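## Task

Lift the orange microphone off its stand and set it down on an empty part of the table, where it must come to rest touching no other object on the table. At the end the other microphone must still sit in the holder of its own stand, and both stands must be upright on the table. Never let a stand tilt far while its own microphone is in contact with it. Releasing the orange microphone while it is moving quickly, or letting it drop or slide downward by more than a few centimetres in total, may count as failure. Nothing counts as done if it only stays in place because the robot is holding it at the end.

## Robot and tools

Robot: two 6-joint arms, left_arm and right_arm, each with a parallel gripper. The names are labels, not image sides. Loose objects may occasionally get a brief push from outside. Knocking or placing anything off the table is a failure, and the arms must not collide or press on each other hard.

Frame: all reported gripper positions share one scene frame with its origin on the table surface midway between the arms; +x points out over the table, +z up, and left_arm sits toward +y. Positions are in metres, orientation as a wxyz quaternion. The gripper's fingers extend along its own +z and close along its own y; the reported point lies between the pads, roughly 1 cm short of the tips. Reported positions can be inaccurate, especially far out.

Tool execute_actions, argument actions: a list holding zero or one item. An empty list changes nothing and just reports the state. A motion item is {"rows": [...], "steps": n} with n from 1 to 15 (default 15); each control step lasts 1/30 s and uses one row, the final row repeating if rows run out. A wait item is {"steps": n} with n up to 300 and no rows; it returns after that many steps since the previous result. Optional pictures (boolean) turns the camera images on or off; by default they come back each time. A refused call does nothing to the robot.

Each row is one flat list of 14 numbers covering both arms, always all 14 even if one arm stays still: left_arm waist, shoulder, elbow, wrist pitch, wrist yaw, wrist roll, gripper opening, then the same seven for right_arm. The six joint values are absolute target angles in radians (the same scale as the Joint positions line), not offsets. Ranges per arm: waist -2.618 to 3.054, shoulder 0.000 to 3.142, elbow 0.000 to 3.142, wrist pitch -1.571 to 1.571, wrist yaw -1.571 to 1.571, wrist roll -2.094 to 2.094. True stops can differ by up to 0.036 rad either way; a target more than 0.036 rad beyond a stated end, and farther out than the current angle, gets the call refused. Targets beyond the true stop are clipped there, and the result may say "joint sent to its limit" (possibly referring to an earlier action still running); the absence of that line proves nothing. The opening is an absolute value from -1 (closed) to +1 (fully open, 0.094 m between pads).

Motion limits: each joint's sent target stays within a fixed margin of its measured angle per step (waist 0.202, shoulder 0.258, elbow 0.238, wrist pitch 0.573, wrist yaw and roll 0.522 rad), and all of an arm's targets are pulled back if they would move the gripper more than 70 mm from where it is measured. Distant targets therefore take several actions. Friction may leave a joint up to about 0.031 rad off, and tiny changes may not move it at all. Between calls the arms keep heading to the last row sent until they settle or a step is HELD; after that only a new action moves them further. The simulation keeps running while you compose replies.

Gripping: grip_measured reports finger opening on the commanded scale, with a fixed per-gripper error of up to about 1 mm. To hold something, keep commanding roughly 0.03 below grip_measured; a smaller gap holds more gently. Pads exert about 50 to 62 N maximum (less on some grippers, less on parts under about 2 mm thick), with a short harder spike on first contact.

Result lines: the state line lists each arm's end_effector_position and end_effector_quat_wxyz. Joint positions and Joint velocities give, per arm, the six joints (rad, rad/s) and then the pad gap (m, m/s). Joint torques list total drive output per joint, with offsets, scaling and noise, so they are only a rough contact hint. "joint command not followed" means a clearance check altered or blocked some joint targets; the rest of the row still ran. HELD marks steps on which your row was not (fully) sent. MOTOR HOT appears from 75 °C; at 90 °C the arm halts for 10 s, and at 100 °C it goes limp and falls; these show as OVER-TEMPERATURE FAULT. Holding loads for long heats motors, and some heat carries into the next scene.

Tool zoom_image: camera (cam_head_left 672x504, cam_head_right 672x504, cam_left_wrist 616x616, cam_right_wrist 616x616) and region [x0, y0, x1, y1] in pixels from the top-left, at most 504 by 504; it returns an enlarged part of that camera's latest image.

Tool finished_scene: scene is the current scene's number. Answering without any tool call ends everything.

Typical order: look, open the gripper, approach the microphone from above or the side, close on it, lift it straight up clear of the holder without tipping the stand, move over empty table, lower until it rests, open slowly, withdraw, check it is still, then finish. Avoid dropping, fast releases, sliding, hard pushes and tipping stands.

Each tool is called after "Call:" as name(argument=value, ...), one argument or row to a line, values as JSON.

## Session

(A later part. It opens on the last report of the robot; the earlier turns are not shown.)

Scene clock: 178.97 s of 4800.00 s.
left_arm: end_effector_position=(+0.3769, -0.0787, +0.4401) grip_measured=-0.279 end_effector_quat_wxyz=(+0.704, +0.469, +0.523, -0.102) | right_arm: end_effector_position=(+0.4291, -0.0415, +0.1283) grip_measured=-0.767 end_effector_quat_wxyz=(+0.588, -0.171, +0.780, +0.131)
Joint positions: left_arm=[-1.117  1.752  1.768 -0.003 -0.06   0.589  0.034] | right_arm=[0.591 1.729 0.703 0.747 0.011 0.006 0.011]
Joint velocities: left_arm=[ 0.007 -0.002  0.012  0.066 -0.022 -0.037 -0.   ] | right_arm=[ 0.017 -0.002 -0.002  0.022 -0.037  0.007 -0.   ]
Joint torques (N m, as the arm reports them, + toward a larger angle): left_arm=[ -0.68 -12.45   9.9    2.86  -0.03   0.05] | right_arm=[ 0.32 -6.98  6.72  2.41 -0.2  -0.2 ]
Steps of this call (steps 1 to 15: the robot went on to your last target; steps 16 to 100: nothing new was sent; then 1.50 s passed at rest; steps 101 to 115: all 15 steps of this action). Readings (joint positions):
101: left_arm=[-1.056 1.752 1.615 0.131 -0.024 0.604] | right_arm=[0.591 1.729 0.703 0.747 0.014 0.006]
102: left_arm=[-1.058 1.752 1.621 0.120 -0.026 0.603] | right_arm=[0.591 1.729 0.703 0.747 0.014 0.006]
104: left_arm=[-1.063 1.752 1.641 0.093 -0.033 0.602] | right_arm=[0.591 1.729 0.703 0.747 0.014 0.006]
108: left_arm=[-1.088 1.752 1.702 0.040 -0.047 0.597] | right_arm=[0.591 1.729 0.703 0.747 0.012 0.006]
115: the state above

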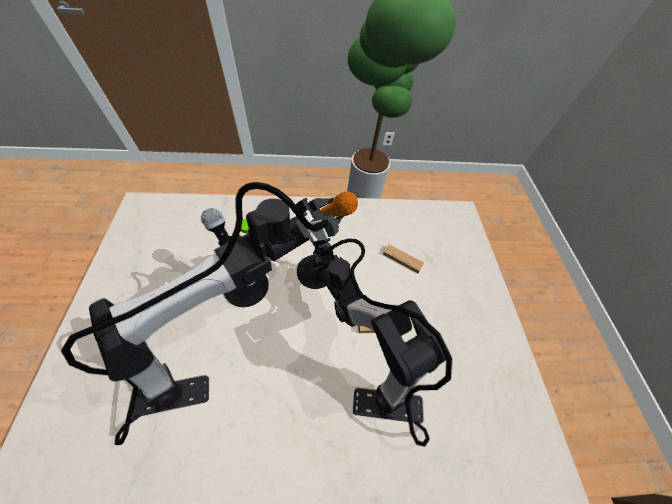

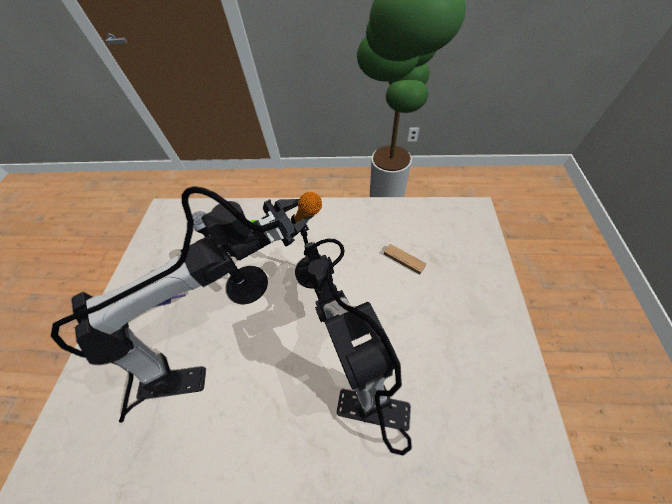

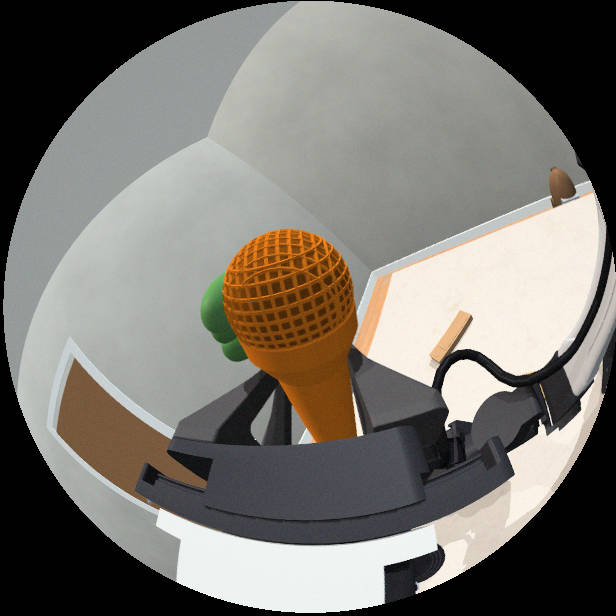

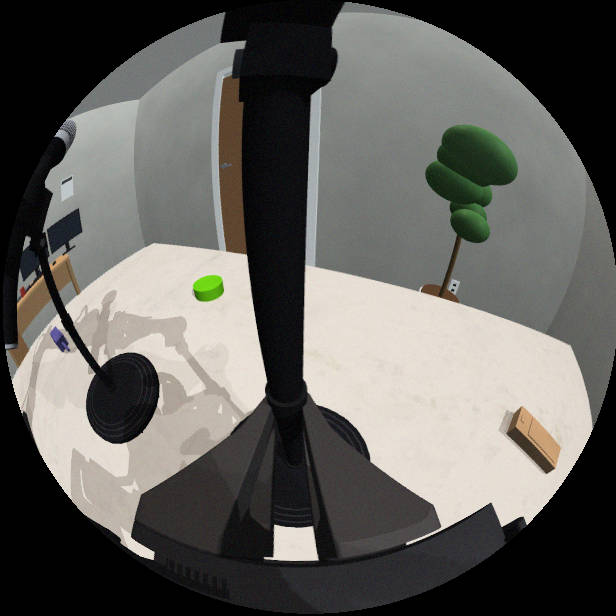

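Call:
execute_actions(
  actions=[
    {"rows":[[-1.13,1.73,1.825,0.07,-0.065,0.60,-0.32,0.595,1.735,0.71,0.75,0,0,-0.80],[-1.135,1.73,1.84,0.055,-0.07,0.60,-0.32,0.595,1.735,0.71,0.75,0,0,-0.80],[-1.14,1.73,1.855,0.04,-0.075,0.60,-0.32,0.595,1.735,0.71,0.75,0,0,-0.80],[-1.145,1.73,1.87,0.025,-0.08,0.60,-0.32,0.595,1.735,0.71,0.75,0,0,-0.80],[-1.15,1.73,1.885,0.01,-0.085,0.60,-0.32,0.595,1.735,0.71,0.75,0,0,-0.80],[-1.155,1.73,1.90,-0.01,-0.09,0.60,-0.32,0.595,1.735,0.71,0.75,0,0,-0.80],[-1.16,1.73,1.915,-0.03,-0.09,0.60,-0.32,0.595,1.735,0.71,0.75,0,0,-0.80],[-1.165,1.73,1.93,-0.05,-0.09,0.60,-0.32,0.595,1.735,0.71,0.75,0,0,-0.80]],"steps":15},
  ],
)

Call:
zoom_image(
  camera="cam_head_right",
  region=[230, 160, 390, 290],
)

Scene clock: 185.47 s of 4800.00 s.
left_arm: end_effector_position=(+0.3511, -0.0790, +0.4934) grip_measured=-0.279 end_effector_quat_wxyz=(+0.727, +0.457, +0.499, -0.116) | right_arm: end_effector_position=(+0.4288, -0.0409, +0.1283) grip_measured=-0.767 end_effector_quat_wxyz=(+0.587, -0.173, +0.779, +0.133)
Joint positions: left_arm=[-1.161  1.744  1.908 -0.079 -0.079  0.591  0.034] | right_arm=[0.591 1.729 0.703 0.747 0.007 0.006 0.011]
Joint velocities: left_arm=[ 0.012 -0.012 -0.017 -0.022 -0.066  0.022  0.001] | right_arm=[-0.012  0.012 -0.007  0.007  0.037  0.007  0.   ]
Joint torques (N m, as the arm reports them, + toward a larger angle): left_arm=[ -0.24 -10.82   8.18   2.24  -0.08   0.  ] | right_arm=[ 0.43 -7.26  6.58  2.44 -0.21 -0.18]
Steps of this call (steps 1 to 15: the robot went on to your last target; steps 16 to 100: nothing new was sent; then 2.67 s passed at rest; steps 101 to 115: all 15 steps of this action). Readings (joint positions):
101: left_arm=[-1.117 1.752 1.771 -0.007 -0.062 0.589] | right_arm=[0.591 1.729 0.703 0.747 0.011 0.006]
102: left_arm=[-1.118 1.752 1.777 -0.017 -0.063 0.588] | right_arm=[0.591 1.729 0.703 0.747 0.011 0.006]
104: left_arm=[-1.122 1.752 1.796 -0.045 -0.069 0.586] | right_arm=[0.591 1.729 0.703 0.747 0.009 0.006]
108: left_arm=[-1.144 1.755 1.860 -0.083 -0.076 0.588] | right_arm=[0.591 1.729 0.703 0.747 0.007 0.006]
115: the state above

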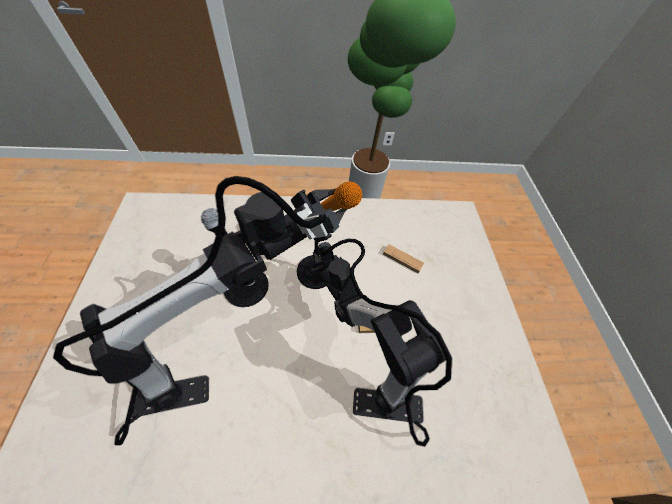

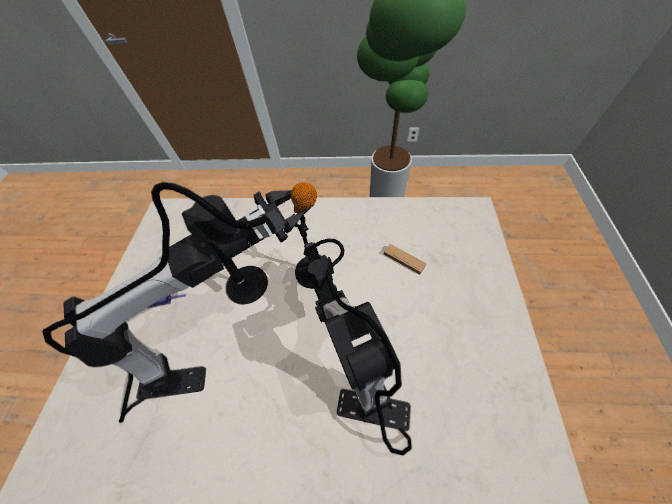

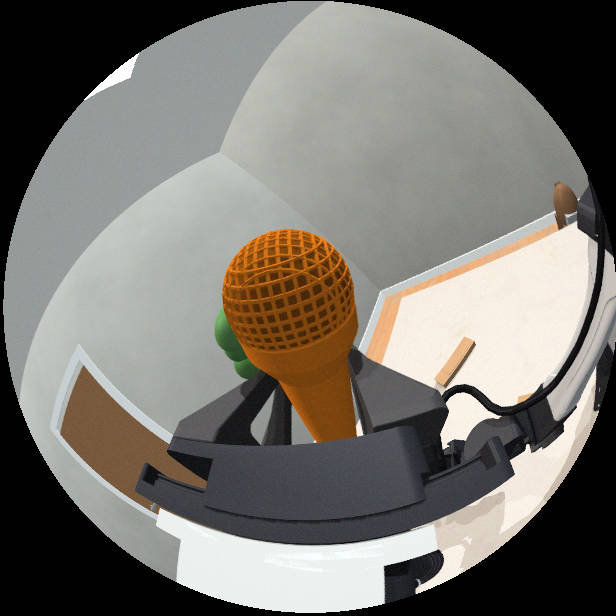

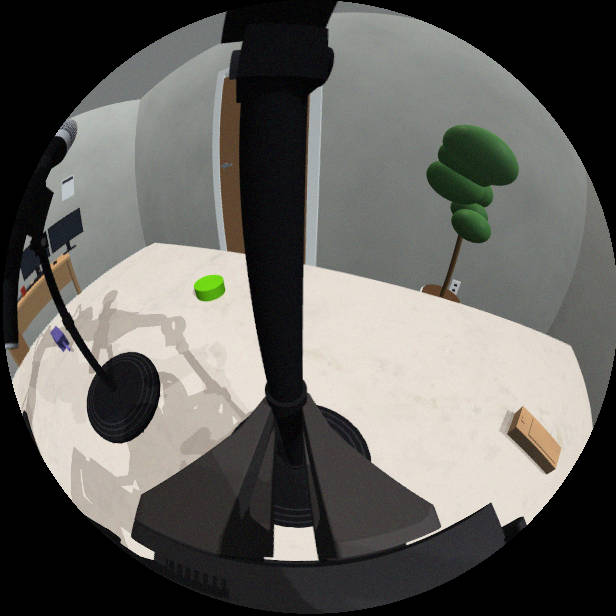

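Region (230, 160, 390, 290) of cam_head_right's 672x504 image, scaled by 3.150, with more detail than that image has; it fills the top 410 rows of this view, and the rest is white.

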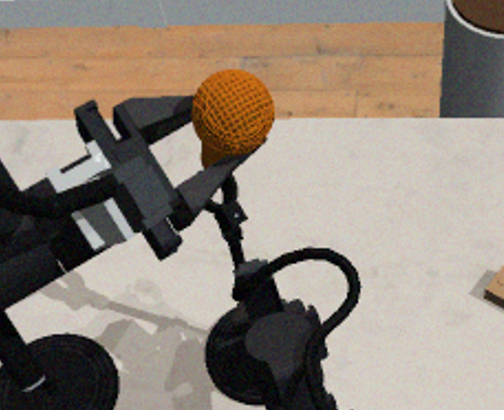

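Call:
execute_actions(
  actions=[
    {"rows":[[-1.17,1.73,1.91,-0.09,-0.075,0.57,-0.32,0.593,1.73,0.705,0.75,0,0,-0.70],[-1.18,1.72,1.91,-0.11,-0.07,0.54,-0.32,0.593,1.73,0.705,0.75,0,0,-0.55],[-1.19,1.71,1.90,-0.14,-0.065,0.51,-0.32,0.593,1.73,0.705,0.75,0,0,-0.40],[-1.20,1.70,1.89,-0.17,-0.06,0.48,-0.32,0.593,1.73,0.705,0.75,0,0,-0.25],[-1.215,1.69,1.88,-0.20,-0.055,0.45,-0.32,0.593,1.71,0.69,0.74,0,0,-0.10],[-1.23,1.68,1.87,-0.24,-0.05,0.42,-0.32,0.593,1.68,0.67,0.73,0,0,0.0],[-1.245,1.67,1.86,-0.28,-0.045,0.39,-0.32,0.593,1.64,0.645,0.71,0,0,0.0],[-1.26,1.66,1.85,-0.32,-0.04,0.36,-0.32,0.593,1.60,0.62,0.69,0,0,0.0],[-1.275,1.65,1.84,-0.36,-0.035,0.33,-0.32,0.593,1.555,0.595,0.67,0,0,0.0],[-1.29,1.64,1.83,-0.40,-0.03,0.30,-0.32,0.593,1.51,0.57,0.65,0,0,0.0],[-1.305,1.63,1.82,-0.44,-0.025,0.27,-0.32,0.593,1.465,0.545,0.63,0,0,0.0],[-1.32,1.62,1.81,-0.48,-0.02,0.24,-0.32,0.593,1.42,0.52,0.61,0,0,0.0],[-1.335,1.61,1.80,-0.52,-0.015,0.21,-0.32,0.593,1.38,0.495,0.59,0,0,0.0],[-1.35,1.60,1.79,-0.56,-0.01,0.18,-0.32,0.593,1.34,0.47,0.57,0,0,0.0],[-1.36,1.60,1.78,-0.60,0,0.15,-0.32,0.593,1.30,0.45,0.55,0,0,0.0]],"steps":15},
  ],
  pictures=false,
)

Call:
execute_actions(
  actions=[
    {"rows":[[-1.37,1.60,1.78,-0.64,0,0.13,-0.32,0.57,1.28,0.45,0.55,0,0,0.0],[-1.38,1.60,1.775,-0.68,0,0.11,-0.32,0.53,1.26,0.45,0.55,0,0,0.0],[-1.39,1.60,1.77,-0.72,0,0.09,-0.32,0.48,1.24,0.45,0.55,0,0,0.0],[-1.40,1.60,1.765,-0.77,0,0.07,-0.32,0.42,1.22,0.45,0.55,0,0,0.0],[-1.41,1.60,1.76,-0.82,0,0.05,-0.32,0.36,1.20,0.45,0.55,0,0,0.0],[-1.42,1.60,1.755,-0.87,0,0.03,-0.32,0.30,1.20,0.45,0.55,0,0,0.0],[-1.43,1.60,1.75,-0.92,0,0.01,-0.32,0.24,1.20,0.45,0.55,0,0,0.0],[-1.435,1.60,1.745,-0.97,0,0,-0.32,0.18,1.20,0.45,0.55,0,0,0.0],[-1.435,1.60,1.74,-1.02,0,0,-0.32,0.12,1.20,0.45,0.55,0,0,0.0],[-1.435,1.61,1.735,-1.07,0,0,-0.32,0.06,1.20,0.45,0.55,0,0,0.0],[-1.435,1.62,1.73,-1.12,0,0,-0.32,0.0,1.20,0.45,0.55,0,0,0.0],[-1.435,1.63,1.72,-1.16,0,0,-0.32,-0.05,1.20,0.45,0.55,0,0,0.0],[-1.435,1.64,1.71,-1.20,0,0,-0.32,-0.09,1.20,0.45,0.55,0,0,0.0],[-1.435,1.65,1.70,-1.23,0,0,-0.32,-0.12,1.20,0.45,0.55,0,0,0.0],[-1.435,1.66,1.69,-1.25,0,0,-0.32,-0.14,1.20,0.45,0.55,0,0,0.0]],"steps":15},
  ],
)

Scene clock: 204.67 s of 4800.00 s.
left_arm: end_effector_position=(+0.2474, -0.0952, +0.4024) grip_measured=-0.279 end_effector_quat_wxyz=(+0.540, +0.521, +0.616, -0.240) | right_arm: end_effector_position=(+0.3736, -0.0671, +0.1791) grip_measured=-0.003 end_effector_quat_wxyz=(+0.619, -0.167, +0.755, +0.140)
Joint positions: left_arm=[-1.334  1.64   1.806 -0.472 -0.031  0.274  0.034] | right_arm=[0.591 1.372 0.518 0.658 0.006 0.006 0.047]
Joint velocities: left_arm=[-0.403 -0.281 -0.276 -1.15   0.212 -0.769  0.001] | right_arm=[ 0.007 -1.228 -0.632 -0.388  0.022 -0.007  0.001]
Joint torques (N m, as the arm reports them, + toward a larger angle): left_arm=[ -0.27 -10.56   5.76   2.33  -0.09  -0.06] | right_arm=[ 0.33 -4.63  4.89  1.92 -0.18 -0.19]
Steps of this call (steps 1 to 15: the robot went on to your last target; steps 16 to 100: nothing new was sent; then 15.37 s passed at rest; steps 101 to 115: all 15 steps of this action). Readings (joint positions):
101: left_arm=[-1.161 1.744 1.908 -0.092 -0.081 0.589] | right_arm=[0.591 1.729 0.703 0.747 0.007 0.006]
102: left_arm=[-1.162 1.744 1.908 -0.100 -0.081 0.581] | right_arm=[0.591 1.729 0.703 0.747 0.007 0.006]
104: left_arm=[-1.169 1.742 1.907 -0.128 -0.081 0.552] | right_arm=[0.591 1.729 0.703 0.749 0.006 0.006]
108: left_arm=[-1.216 1.712 1.874 -0.225 -0.073 0.466] | right_arm=[0.591 1.684 0.678 0.735 0.006 0.006]
115: the state above

Scene clock: 205.17 s of 4800.00 s.
left_arm: end_effector_position=(+0.1657, -0.0187, +0.2491) grip_measured=-0.278 end_effector_quat_wxyz=(+0.223, +0.571, +0.775, -0.155) | right_arm: end_effector_position=(+0.3797, -0.3384, +0.2035) grip_measured=-0.003 end_effector_quat_wxyz=(+0.647, +0.093, +0.753, -0.076)
Joint positions: left_arm=[-1.431  1.63   1.72  -1.109 -0.004  0.021  0.034] | right_arm=[-0.093  1.211  0.475  0.585  0.003  0.006  0.047]
Joint velocities: left_arm=[-0.007  0.159 -0.247 -1.062 -0.051 -0.11  -0.   ] | right_arm=[-0.94   0.007 -0.017 -0.037  0.037 -0.007 -0.   ]
Joint torques (N m, as the arm reports them, + toward a larger angle): left_arm=[-0.45 -6.38  5.    1.46  0.01 -0.07] | right_arm=[ 0.86 -4.43  5.49  2.18 -0.22 -0.22]
Steps of this call (steps 1 to 15: all 15 steps of this action). Readings (joint positions):
1: left_arm=[-1.348 1.632 1.799 -0.511 -0.024 0.247] | right_arm=[0.589 1.333 0.498 0.645 0.005 0.006]
2: left_arm=[-1.359 1.627 1.794 -0.549 -0.019 0.221] | right_arm=[0.580 1.304 0.486 0.632 0.001 0.006]
4: left_arm=[-1.379 1.623 1.787 -0.624 -0.013 0.172] | right_arm=[0.520 1.262 0.476 0.612 -0.007 0.006]
8: left_arm=[-1.414 1.623 1.765 -0.795 -0.009 0.085] | right_arm=[0.286 1.214 0.475 0.598 -0.006 0.006]
15: the state above

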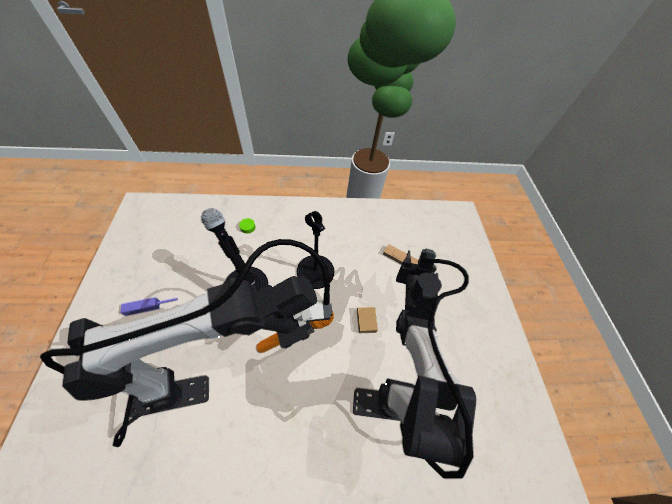

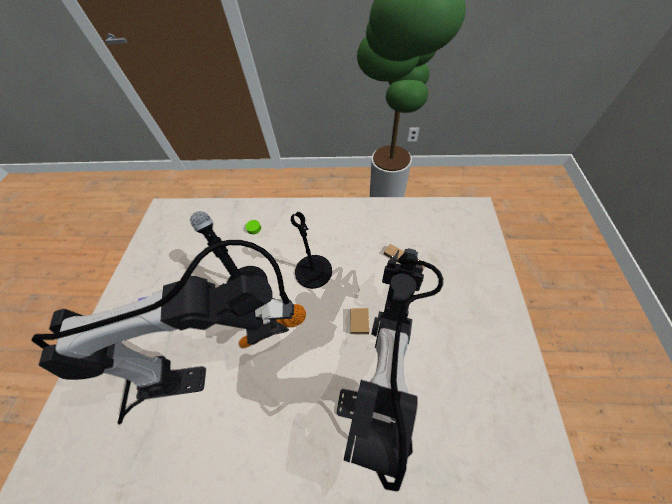

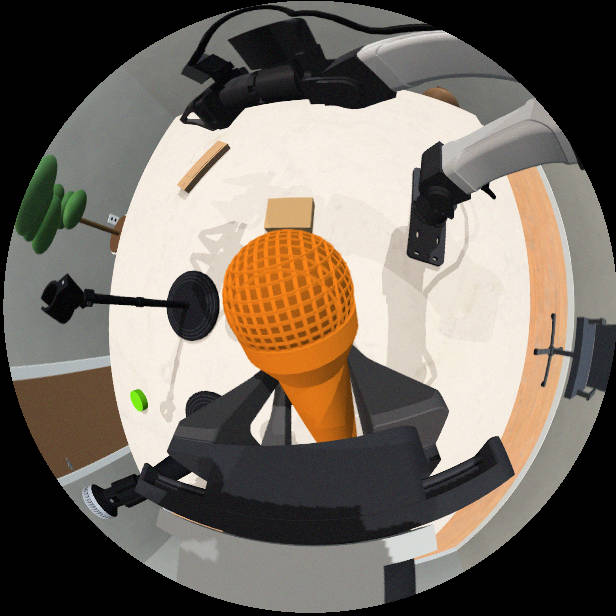

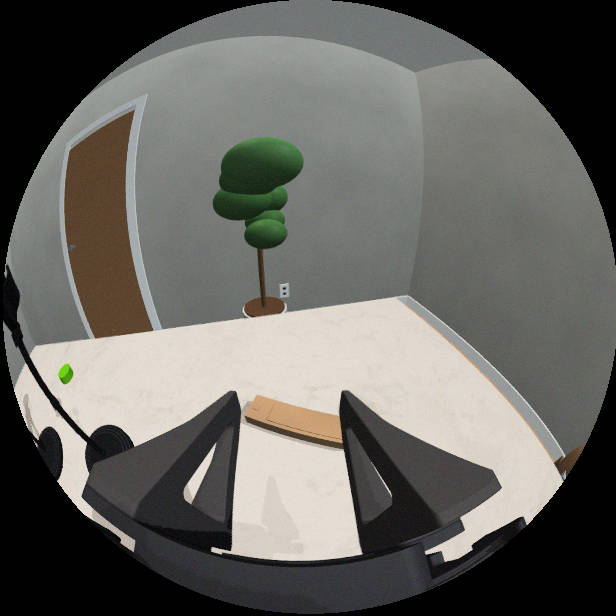

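Call:
execute_actions(
  actions=[
    {"rows":[[-1.435,1.68,1.67,-1.245,0,0,-0.32,-0.14,1.20,0.45,0.55,0,0,0.0],[-1.435,1.70,1.65,-1.24,0,0,-0.32,-0.14,1.20,0.45,0.55,0,0,0.0],[-1.435,1.72,1.63,-1.23,0,0,-0.32,-0.14,1.20,0.45,0.55,0,0,0.0],[-1.435,1.74,1.61,-1.22,0,0,-0.32,-0.14,1.20,0.45,0.55,0,0,0.0],[-1.435,1.76,1.59,-1.21,0,0,-0.32,-0.14,1.20,0.45,0.55,0,0,0.0],[-1.435,1.78,1.57,-1.20,0,0,-0.32,-0.14,1.20,0.45,0.55,0,0,0.0],[-1.435,1.80,1.55,-1.185,0,0,-0.32,-0.14,1.20,0.45,0.55,0,0,0.0],[-1.435,1.82,1.525,-1.17,0,0,-0.32,-0.14,1.20,0.45,0.55,0,0,0.0],[-1.435,1.84,1.50,-1.15,0,0,-0.32,-0.14,1.20,0.45,0.55,0,0,0.0],[-1.435,1.86,1.475,-1.13,0,0,-0.32,-0.14,1.20,0.45,0.55,0,0,0.0],[-1.435,1.875,1.45,-1.10,0,0,-0.32,-0.14,1.20,0.45,0.55,0,0,0.0],[-1.435,1.89,1.43,-1.075,0,0,-0.32,-0.14,1.20,0.45,0.55,0,0,0.0],[-1.435,1.90,1.415,-1.05,0,0,-0.32,-0.14,1.20,0.45,0.55,0,0,0.0],[-1.435,1.91,1.40,-1.03,0,0,-0.32,-0.14,1.20,0.45,0.55,0,0,0.0],[-1.435,1.915,1.39,-1.02,0,0,-0.32,-0.14,1.20,0.45,0.55,0,0,0.0]],"steps":15},
  ],
  pictures=false,
)

Call:
execute_actions(
  actions=[
    {"steps":15},
  ],
)

Call:
zoom_image(
  camera="cam_head_left",
  region=[200, 280, 380, 410],
)

Scene clock: 212.73 s of 4800.00 s.
left_arm: end_effector_position=(+0.1478, +0.0352, +0.0503) grip_measured=-0.278 end_effector_quat_wxyz=(-0.011, +0.587, +0.810, +0.010) | right_arm: end_effector_position=(+0.3750, -0.3554, +0.2025) grip_measured=-0.003 end_effector_quat_wxyz=(+0.644, +0.111, +0.752, -0.091)
Joint positions: left_arm=[-1.431  1.918  1.415 -1.097 -0.004  0.005  0.034] | right_arm=[-0.137  1.211  0.475  0.581  0.006  0.006  0.047]
Joint velocities: left_arm=[-0.012  0.359 -0.471  0.505  0.037  0.037 -0.   ] | right_arm=[ 0.007 -0.017 -0.002 -0.007  0.007 -0.007  0.001]
Joint torques (N m, as the arm reports them, + toward a larger angle): left_arm=[ -0.38 -11.97   5.84   0.34   0.01  -0.07] | right_arm=[ 0.09 -4.46  5.48  2.13 -0.16 -0.13]
Steps of this call (steps 1 to 30: the robot went on to your last target; steps 31 to 120: nothing new was sent; then 3.07 s passed at rest; steps 121 to 135: all 15 steps of this action). Readings (joint positions):
121: left_arm=[-1.431 1.666 1.692 -1.250 -0.004 0.005] | right_arm=[-0.137 1.211 0.475 0.581 0.006 0.006]
122: left_arm=[-1.431 1.667 1.687 -1.249 -0.004 0.005] | right_arm=[-0.137 1.211 0.475 0.581 0.006 0.006]
124: left_arm=[-1.431 1.677 1.665 -1.243 -0.004 0.005] | right_arm=[-0.137 1.211 0.475 0.581 0.006 0.006]
128: left_arm=[-1.431 1.756 1.586 -1.212 -0.004 0.005] | right_arm=[-0.137 1.211 0.475 0.581 0.006 0.006]
135: the state above

Scene clock: 213.23 s of 4800.00 s.
left_arm: end_effector_position=(+0.1507, +0.0263, +0.0390) grip_measured=-0.278 end_effector_quat_wxyz=(+0.003, +0.587, +0.810, +0.000) | right_arm: end_effector_position=(+0.3750, -0.3554, +0.2025) grip_measured=-0.003 end_effector_quat_wxyz=(+0.644, +0.111, +0.752, -0.091)
Joint positions: left_arm=[-1.431  1.935  1.391 -1.024 -0.004  0.005  0.034] | right_arm=[-0.137  1.211  0.475  0.581  0.006  0.006  0.047]
Joint velocities: left_arm=[-0.002 -0.012  0.017 -0.066 -0.051  0.051 -0.   ] | right_arm=[ 0.002  0.012  0.007 -0.022  0.037 -0.007  0.   ]
Joint torques (N m, as the arm reports them, + toward a larger angle): left_arm=[ -0.4  -11.48   5.21   0.32   0.02  -0.08] | right_arm=[ 0.17 -4.64  5.45  2.15 -0.13 -0.21]
Steps of this call (steps 1 to 15: the robot went on to your last target). Readings (joint positions):
1: left_arm=[-1.431 1.928 1.402 -1.084 -0.004 0.005] | right_arm=[-0.137 1.211 0.475 0.581 0.006 0.006]
2: left_arm=[-1.431 1.934 1.395 -1.075 -0.004 0.005] | right_arm=[-0.137 1.211 0.475 0.581 0.006 0.006]
4: left_arm=[-1.431 1.935 1.391 -1.061 -0.004 0.005] | right_arm=[-0.137 1.211 0.475 0.581 0.006 0.006]
8: left_arm=[-1.431 1.935 1.391 -1.034 -0.004 0.005] | right_arm=[-0.137 1.211 0.475 0.581 0.006 0.006]
15: the state above

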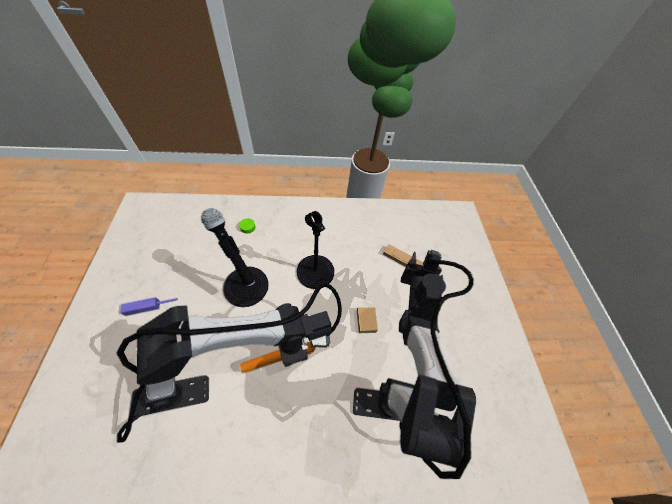

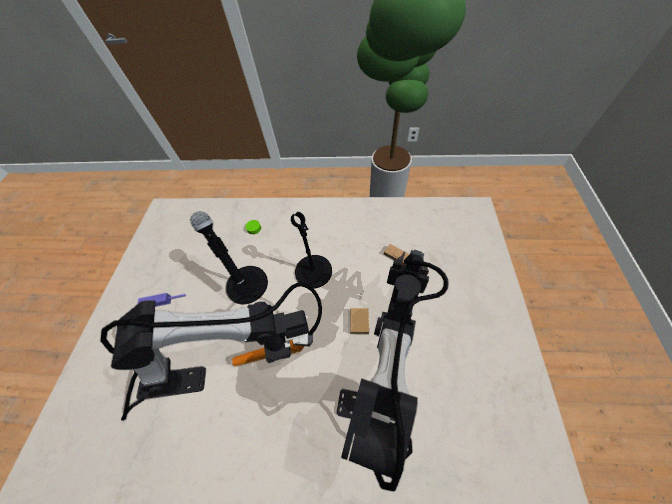

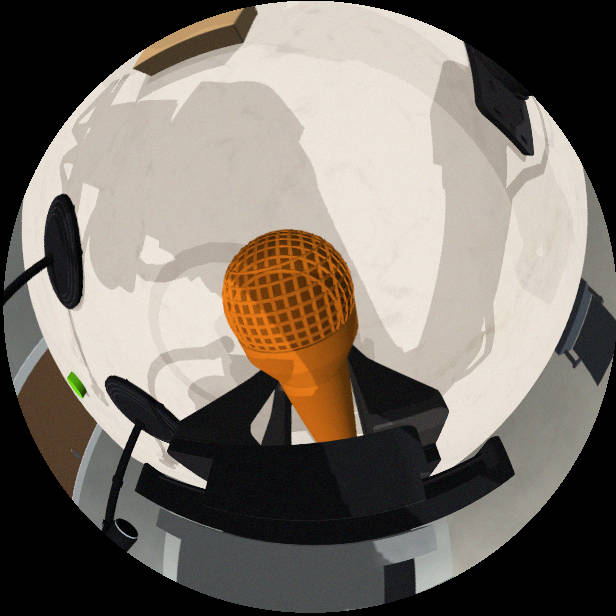

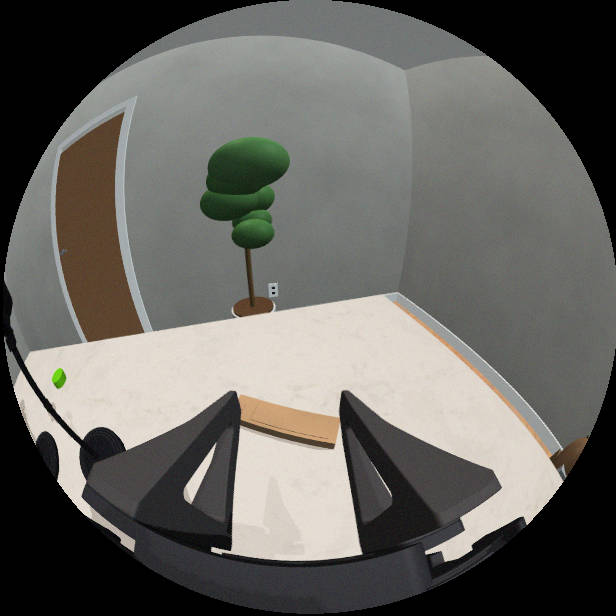

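Region (200, 280, 380, 410) of cam_head_left's 672x504 image, scaled by 2.800, with more detail than that image has.

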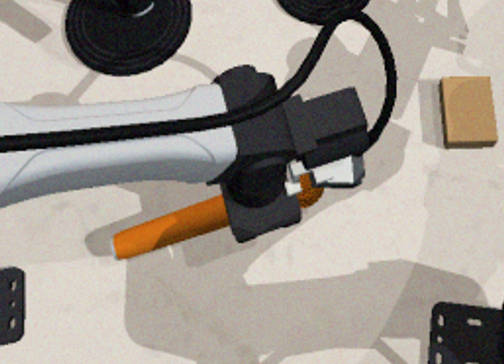

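Call:
execute_actions(
  actions=[
    {"rows":[[-1.435,1.935,1.382,-1.01,0,0,-0.32,-0.14,1.20,0.45,0.55,0,0,0.0],[-1.435,1.935,1.374,-1.0,0,0,-0.32,-0.14,1.20,0.45,0.55,0,0,0.0],[-1.435,1.935,1.366,-0.99,0,0,-0.32,-0.14,1.20,0.45,0.55,0,0,0.0],[-1.435,1.935,1.358,-0.98,0,0,-0.32,-0.14,1.20,0.45,0.55,0,0,0.0],[-1.435,1.935,1.35,-0.97,0,0,-0.32,-0.14,1.20,0.45,0.55,0,0,0.0],[-1.435,1.935,1.342,-0.96,0,0,-0.32,-0.14,1.20,0.45,0.55,0,0,0.0],[-1.435,1.935,1.334,-0.95,0,0,-0.32,-0.14,1.20,0.45,0.55,0,0,0.0],[-1.435,1.935,1.326,-0.945,0,0,-0.32,-0.14,1.20,0.45,0.55,0,0,0.0],[-1.435,1.935,1.318,-0.94,0,0,-0.32,-0.14,1.20,0.45,0.55,0,0,0.0],[-1.435,1.935,1.31,-0.935,0,0,-0.32,-0.14,1.20,0.45,0.55,0,0,0.0],[-1.435,1.935,1.304,-0.93,0,0,-0.32,-0.14,1.20,0.45,0.55,0,0,0.0],[-1.435,1.935,1.30,-0.93,0,0,-0.32,-0.14,1.20,0.45,0.55,0,0,0.0]],"steps":15},
  ],
  pictures=false,
)

Call:
execute_actions(
  actions=[
    {"steps":8},
  ],
)

Scene clock: 222.40 s of 4800.00 s.
left_arm: end_effector_position=(+0.1493, +0.0304, +0.0222) grip_measured=-0.279 end_effector_quat_wxyz=(+0.005, +0.587, +0.810, -0.002) | right_arm: end_effector_position=(+0.3751, -0.3553, +0.2025) grip_measured=-0.003 end_effector_quat_wxyz=(+0.644, +0.111, +0.752, -0.091)
Joint positions: left_arm=[-1.431  1.935  1.321 -0.947 -0.003  0.005  0.034] | right_arm=[-0.137  1.211  0.475  0.581  0.006  0.006  0.047]
Joint velocities: left_arm=[-0.002 -0.002 -0.017 -0.007  0.037 -0.051  0.   ] | right_arm=[-0.027  0.012 -0.012  0.051 -0.007  0.051 -0.   ]
Joint torques (N m, as the arm reports them, + toward a larger angle): left_arm=[ -0.35 -10.07   3.7    0.47   0.03  -0.08] | right_arm=[ 0.   -4.51  5.38  2.1  -0.16 -0.15]
Steps of this call (steps 1 to 15: the robot went on to your last target; steps 16 to 100: nothing new was sent; then 5.33 s passed at rest; steps 101 to 115: all 15 steps of this action). Readings (joint positions):
101: left_arm=[-1.431 1.935 1.391 -1.021 -0.004 0.005] | right_arm=[-0.137 1.211 0.475 0.581 0.006 0.006]
102: left_arm=[-1.431 1.935 1.391 -1.019 -0.004 0.005] | right_arm=[-0.137 1.211 0.475 0.581 0.006 0.006]
104: left_arm=[-1.431 1.935 1.386 -1.006 -0.004 0.005] | right_arm=[-0.137 1.211 0.475 0.581 0.006 0.006]
108: left_arm=[-1.431 1.935 1.355 -0.974 -0.004 0.005] | right_arm=[-0.137 1.211 0.475 0.581 0.006 0.006]
115: the state above

Scene clock: 222.67 s of 4800.00 s.
left_arm: end_effector_position=(+0.1494, +0.0301, +0.0222) grip_measured=-0.279 end_effector_quat_wxyz=(+0.006, +0.587, +0.810, -0.002) | right_arm: end_effector_position=(+0.3751, -0.3553, +0.2025) grip_measured=-0.003 end_effector_quat_wxyz=(+0.644, +0.111, +0.752, -0.091)
Joint positions: left_arm=[-1.431  1.935  1.321 -0.945 -0.003  0.005  0.034] | right_arm=[-0.137  1.211  0.475  0.581  0.006  0.006  0.047]
Joint velocities: left_arm=[-0.022 -0.012 -0.017  0.007 -0.007 -0.022  0.   ] | right_arm=[-0.017 -0.002  0.007 -0.081  0.007 -0.022 -0.001]
Joint torques (N m, as the arm reports them, + toward a larger angle): left_arm=[-0.37 -9.96  3.74  0.47  0.01 -0.06] | right_arm=[-0.06 -4.59  5.44  2.16 -0.16 -0.13]
Steps of this call (steps 1 to 8: the robot went on to your last target). Readings (joint positions):
1: left_arm=[-1.431 1.935 1.321 -0.946 -0.003 0.005] | right_arm=[-0.137 1.211 0.475 0.581 0.006 0.006]
2: left_arm=[-1.431 1.935 1.321 -0.945 -0.003 0.005] | right_arm=[-0.137 1.211 0.475 0.581 0.006 0.006]
4: left_arm=[-1.431 1.935 1.321 -0.945 -0.003 0.005] | right_arm=[-0.137 1.211 0.475 0.581 0.006 0.006]
8: the state above

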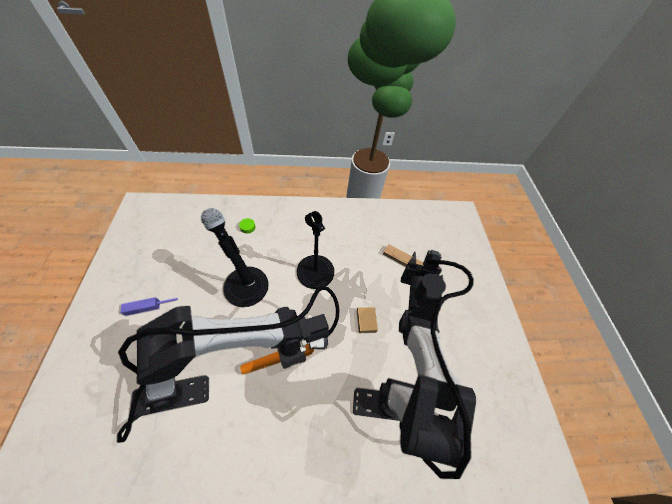

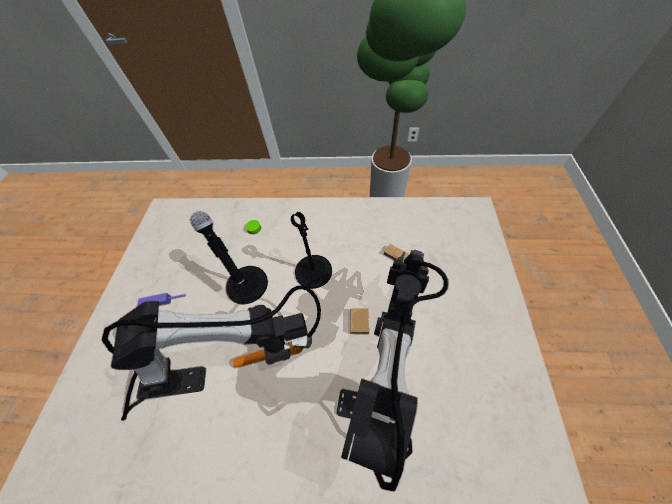

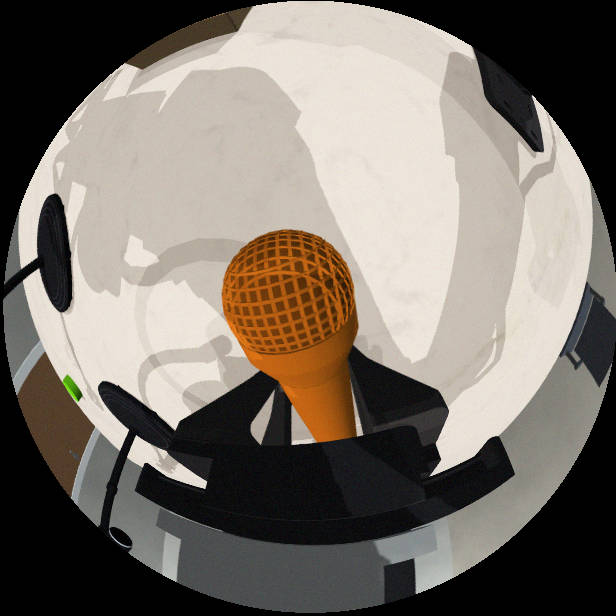

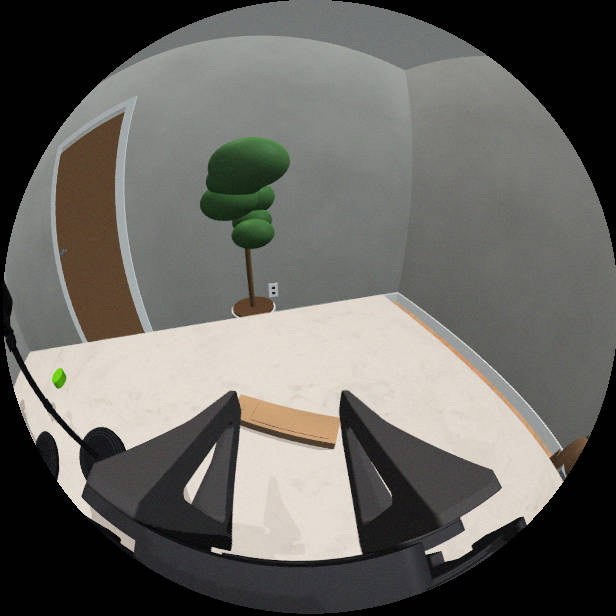

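Contact made. Release slowly, then lift.

Call:
execute_actions(
  actions=[
    {"rows":[[-1.435,1.935,1.315,-0.945,0,0,-0.30,-0.14,1.20,0.45,0.55,0,0,0.0],[-1.435,1.935,1.325,-0.945,0,0,-0.285,-0.14,1.20,0.45,0.55,0,0,0.0],[-1.435,1.935,1.325,-0.945,0,0,-0.275,-0.14,1.20,0.45,0.55,0,0,0.0],[-1.435,1.935,1.325,-0.945,0,0,-0.265,-0.14,1.20,0.45,0.55,0,0,0.0],[-1.435,1.935,1.325,-0.945,0,0,-0.255,-0.14,1.20,0.45,0.55,0,0,0.0],[-1.435,1.935,1.325,-0.945,0,0,-0.245,-0.14,1.20,0.45,0.55,0,0,0.0],[-1.435,1.935,1.325,-0.945,0,0,-0.235,-0.14,1.20,0.45,0.55,0,0,0.0],[-1.435,1.935,1.325,-0.945,0,0,-0.22,-0.14,1.20,0.45,0.55,0,0,0.0],[-1.435,1.935,1.325,-0.945,0,0,-0.20,-0.14,1.20,0.45,0.55,0,0,0.0],[-1.435,1.935,1.325,-0.945,0,0,-0.16,-0.14,1.20,0.45,0.55,0,0,0.0],[-1.435,1.935,1.325,-0.945,0,0,-0.10,-0.14,1.20,0.45,0.55,0,0,0.0],[-1.435,1.935,1.325,-0.945,0,0,0.0,-0.14,1.20,0.45,0.55,0,0,0.0],[-1.435,1.935,1.325,-0.945,0,0,0.1,-0.14,1.20,0.45,0.55,0,0,0.0],[-1.435,1.935,1.325,-0.945,0,0,0.2,-0.14,1.20,0.45,0.55,0,0,0.0],[-1.435,1.935,1.325,-0.945,0,0,0.3,-0.14,1.20,0.45,0.55,0,0,0.0]],"steps":15},
  ],
  pictures=false,
)

Call:
execute_actions(
  actions=[
    {"rows":[[-1.435,1.925,1.345,-0.98,0,0,0.35,-0.14,1.20,0.45,0.55,0,0,0.0],[-1.435,1.915,1.365,-1.015,0,0,0.35,-0.14,1.20,0.45,0.55,0,0,0.0],[-1.435,1.905,1.385,-1.05,0,0,0.35,-0.14,1.20,0.45,0.55,0,0,0.0],[-1.435,1.895,1.405,-1.085,0,0,0.35,-0.14,1.20,0.45,0.55,0,0,0.0],[-1.435,1.885,1.425,-1.115,0,0,0.35,-0.14,1.20,0.45,0.55,0,0,0.0],[-1.435,1.875,1.445,-1.145,0,0,0.35,-0.14,1.20,0.45,0.55,0,0,0.0],[-1.435,1.865,1.465,-1.175,0,0,0.35,-0.14,1.20,0.45,0.55,0,0,0.0],[-1.435,1.855,1.485,-1.20,0,0,0.35,-0.14,1.20,0.45,0.55,0,0,0.0],[-1.435,1.845,1.505,-1.225,0,0,0.35,-0.14,1.20,0.45,0.55,0,0,0.0],[-1.435,1.835,1.52,-1.25,0,0,0.35,-0.14,1.20,0.45,0.55,0,0,0.0]],"steps":15},
  ],
  pictures=false,
)

Call:
execute_actions(
  actions=[
    {"steps":45},
  ],
)

Scene clock: 233.33 s of 4800.00 s.
left_arm: end_effector_position=(+0.1494, +0.0302, +0.0222) grip_measured=+0.250 end_effector_quat_wxyz=(+0.005, +0.586, +0.810, -0.002) | right_arm: end_effector_position=(+0.3751, -0.3553, +0.2025) grip_measured=-0.003 end_effector_quat_wxyz=(+0.644, +0.111, +0.752, -0.091)
Joint positions: left_arm=[-1.431  1.935  1.321 -0.946 -0.003  0.004  0.059] | right_arm=[-0.137  1.211  0.475  0.581  0.006  0.006  0.047]
Joint velocities: left_arm=[-0.022 -0.002 -0.007 -0.037  0.051 -0.037  0.097] | right_arm=[ 0.002  0.007 -0.002 -0.007  0.051 -0.037 -0.001]
Joint torques (N m, as the arm reports them, + toward a larger angle): left_arm=[ -0.35 -10.04   5.58   0.34   0.02  -0.09] | right_arm=[-0.05 -4.49  5.54  2.09 -0.12 -0.2 ]
Steps of this call (steps 1 to 15: the robot went on to your last target; steps 16 to 100: nothing new was sent; then 6.83 s passed at rest; steps 101 to 115: all 15 steps of this action). Readings (joint positions):
101: left_arm=[-1.431 1.935 1.321 -0.945 -0.003 0.005] | right_arm=[-0.137 1.211 0.475 0.581 0.006 0.006]
102: left_arm=[-1.431 1.935 1.321 -0.945 -0.003 0.004] | right_arm=[-0.137 1.211 0.475 0.581 0.006 0.006]
104: left_arm=[-1.431 1.935 1.321 -0.946 -0.003 0.004] | right_arm=[-0.137 1.211 0.475 0.581 0.006 0.006]
108: left_arm=[-1.431 1.935 1.321 -0.946 -0.003 0.004] | right_arm=[-0.137 1.211 0.475 0.581 0.006 0.006]
115: the state above

Scene clock: 233.83 s of 4800.00 s.
left_arm: end_effector_position=(+0.1494, +0.0302, +0.1023) grip_measured=+0.348 end_effector_quat_wxyz=(+0.021, +0.586, +0.810, -0.013) | right_arm: end_effector_position=(+0.3751, -0.3553, +0.2025) grip_measured=-0.003 end_effector_quat_wxyz=(+0.644, +0.111, +0.752, -0.091)
Joint positions: left_arm=[-1.431  1.832  1.51  -1.2   -0.003  0.004  0.063] | right_arm=[-0.137  1.211  0.475  0.581  0.006  0.006  0.047]
Joint velocities: left_arm=[ 0.012 -0.017  0.007 -0.198 -0.037  0.007 -0.001] | right_arm=[ 0.007 -0.007  0.002 -0.051  0.066 -0.007 -0.   ]
Joint torques (N m, as the arm reports them, + toward a larger angle): left_arm=[-0.39 -9.21  6.38  0.27  0.02 -0.06] | right_arm=[-0.03 -4.46  5.61  2.16 -0.14 -0.2 ]
Steps of this call (steps 1 to 15: all 15 steps of this action). Readings (joint positions):
1: left_arm=[-1.431 1.935 1.321 -0.948 -0.003 0.004] | right_arm=[-0.137 1.211 0.475 0.581 0.006 0.006]
2: left_arm=[-1.431 1.935 1.325 -0.958 -0.003 0.004] | right_arm=[-0.137 1.211 0.475 0.581 0.006 0.006]
4: left_arm=[-1.431 1.933 1.348 -0.997 -0.003 0.004] | right_arm=[-0.137 1.211 0.475 0.581 0.006 0.006]
8: left_arm=[-1.431 1.903 1.427 -1.089 -0.003 0.004] | right_arm=[-0.137 1.211 0.475 0.581 0.006 0.006]
15: the state above

Scene clock: 235.33 s of 4800.00 s.
left_arm: end_effector_position=(+0.1463, +0.0395, +0.1020) grip_measured=+0.348 end_effector_quat_wxyz=(+0.005, +0.586, +0.810, -0.001) | right_arm: end_effector_position=(+0.3751, -0.3553, +0.2025) grip_measured=-0.003 end_effector_quat_wxyz=(+0.644, +0.111, +0.752, -0.091)
Joint positions: left_arm=[-1.431  1.832  1.51  -1.24  -0.003  0.004  0.063] | right_arm=[-0.137  1.211  0.475  0.581  0.006  0.006  0.047]
Joint velocities: left_arm=[ 0.012  0.017 -0.007  0.007 -0.022  0.007 -0.   ] | right_arm=[-0.017 -0.002 -0.007  0.007  0.007  0.022  0.   ]
Joint torques (N m, as the arm reports them, + toward a larger angle): left_arm=[-0.36 -9.22  6.31  0.24  0.02 -0.07] | right_arm=[-0.12 -4.41  5.48  2.14 -0.14 -0.19]
Steps of this call (steps 1 to 30: the robot went on to your last target; steps 31 to 45: nothing new was sent). Readings (joint positions):
1: left_arm=[-1.431 1.832 1.510 -1.208 -0.003 0.004] | right_arm=[-0.137 1.211 0.475 0.581 0.006 0.006]
2: left_arm=[-1.431 1.832 1.510 -1.216 -0.003 0.004] | right_arm=[-0.137 1.211 0.475 0.581 0.006 0.006]
4: left_arm=[-1.431 1.832 1.510 -1.225 -0.003 0.004] | right_arm=[-0.137 1.211 0.475 0.581 0.006 0.006]
8: left_arm=[-1.431 1.832 1.510 -1.235 -0.003 0.004] | right_arm=[-0.137 1.211 0.475 0.581 0.006 0.006]
45: the state above
All arms were judged still, so your last target was given up. Only a new action makes them travel on or press farther. Fingers that are still opening or closing keep moving.

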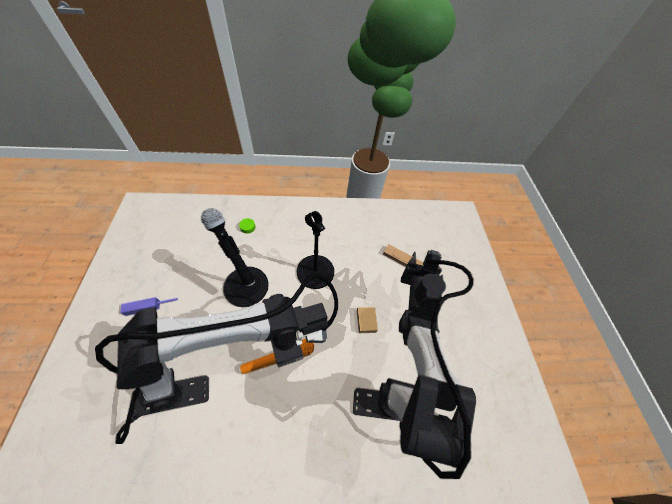

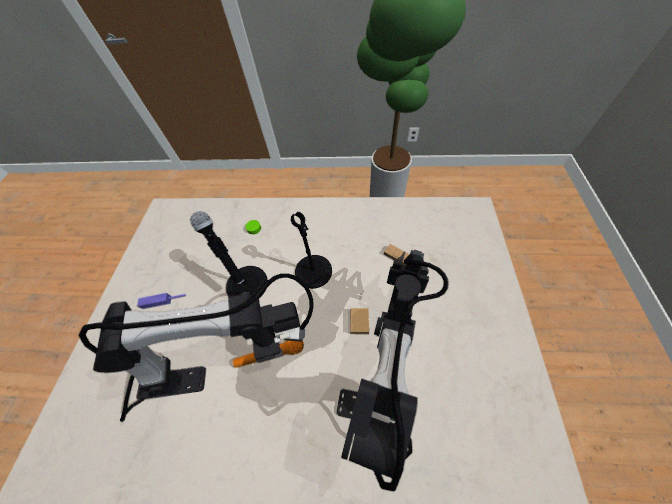

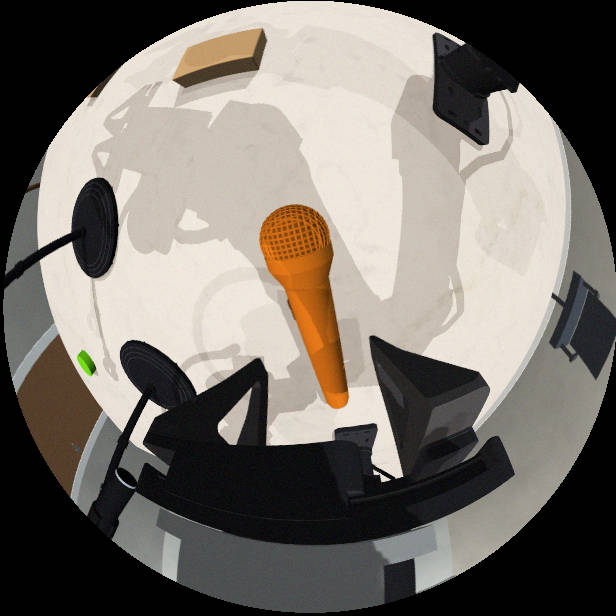

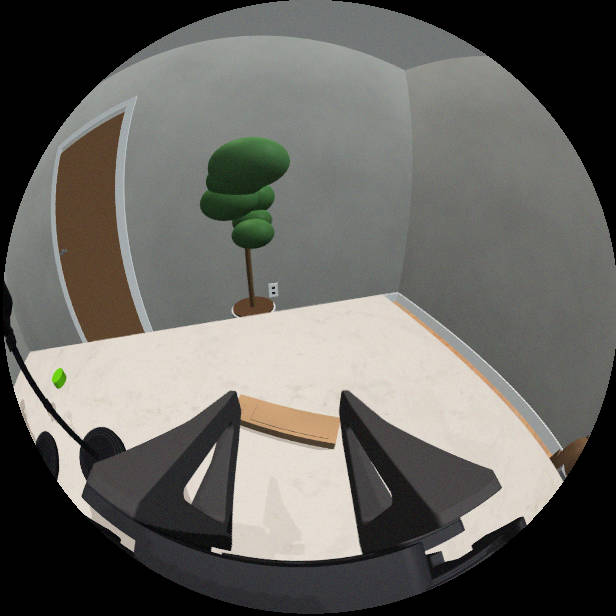

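The mic hasn't rolled: its switch is still on the same side and it sits centred under the gripper.

Call:
finished_scene(
  scene=2,
)

The scene is finished: the task was done.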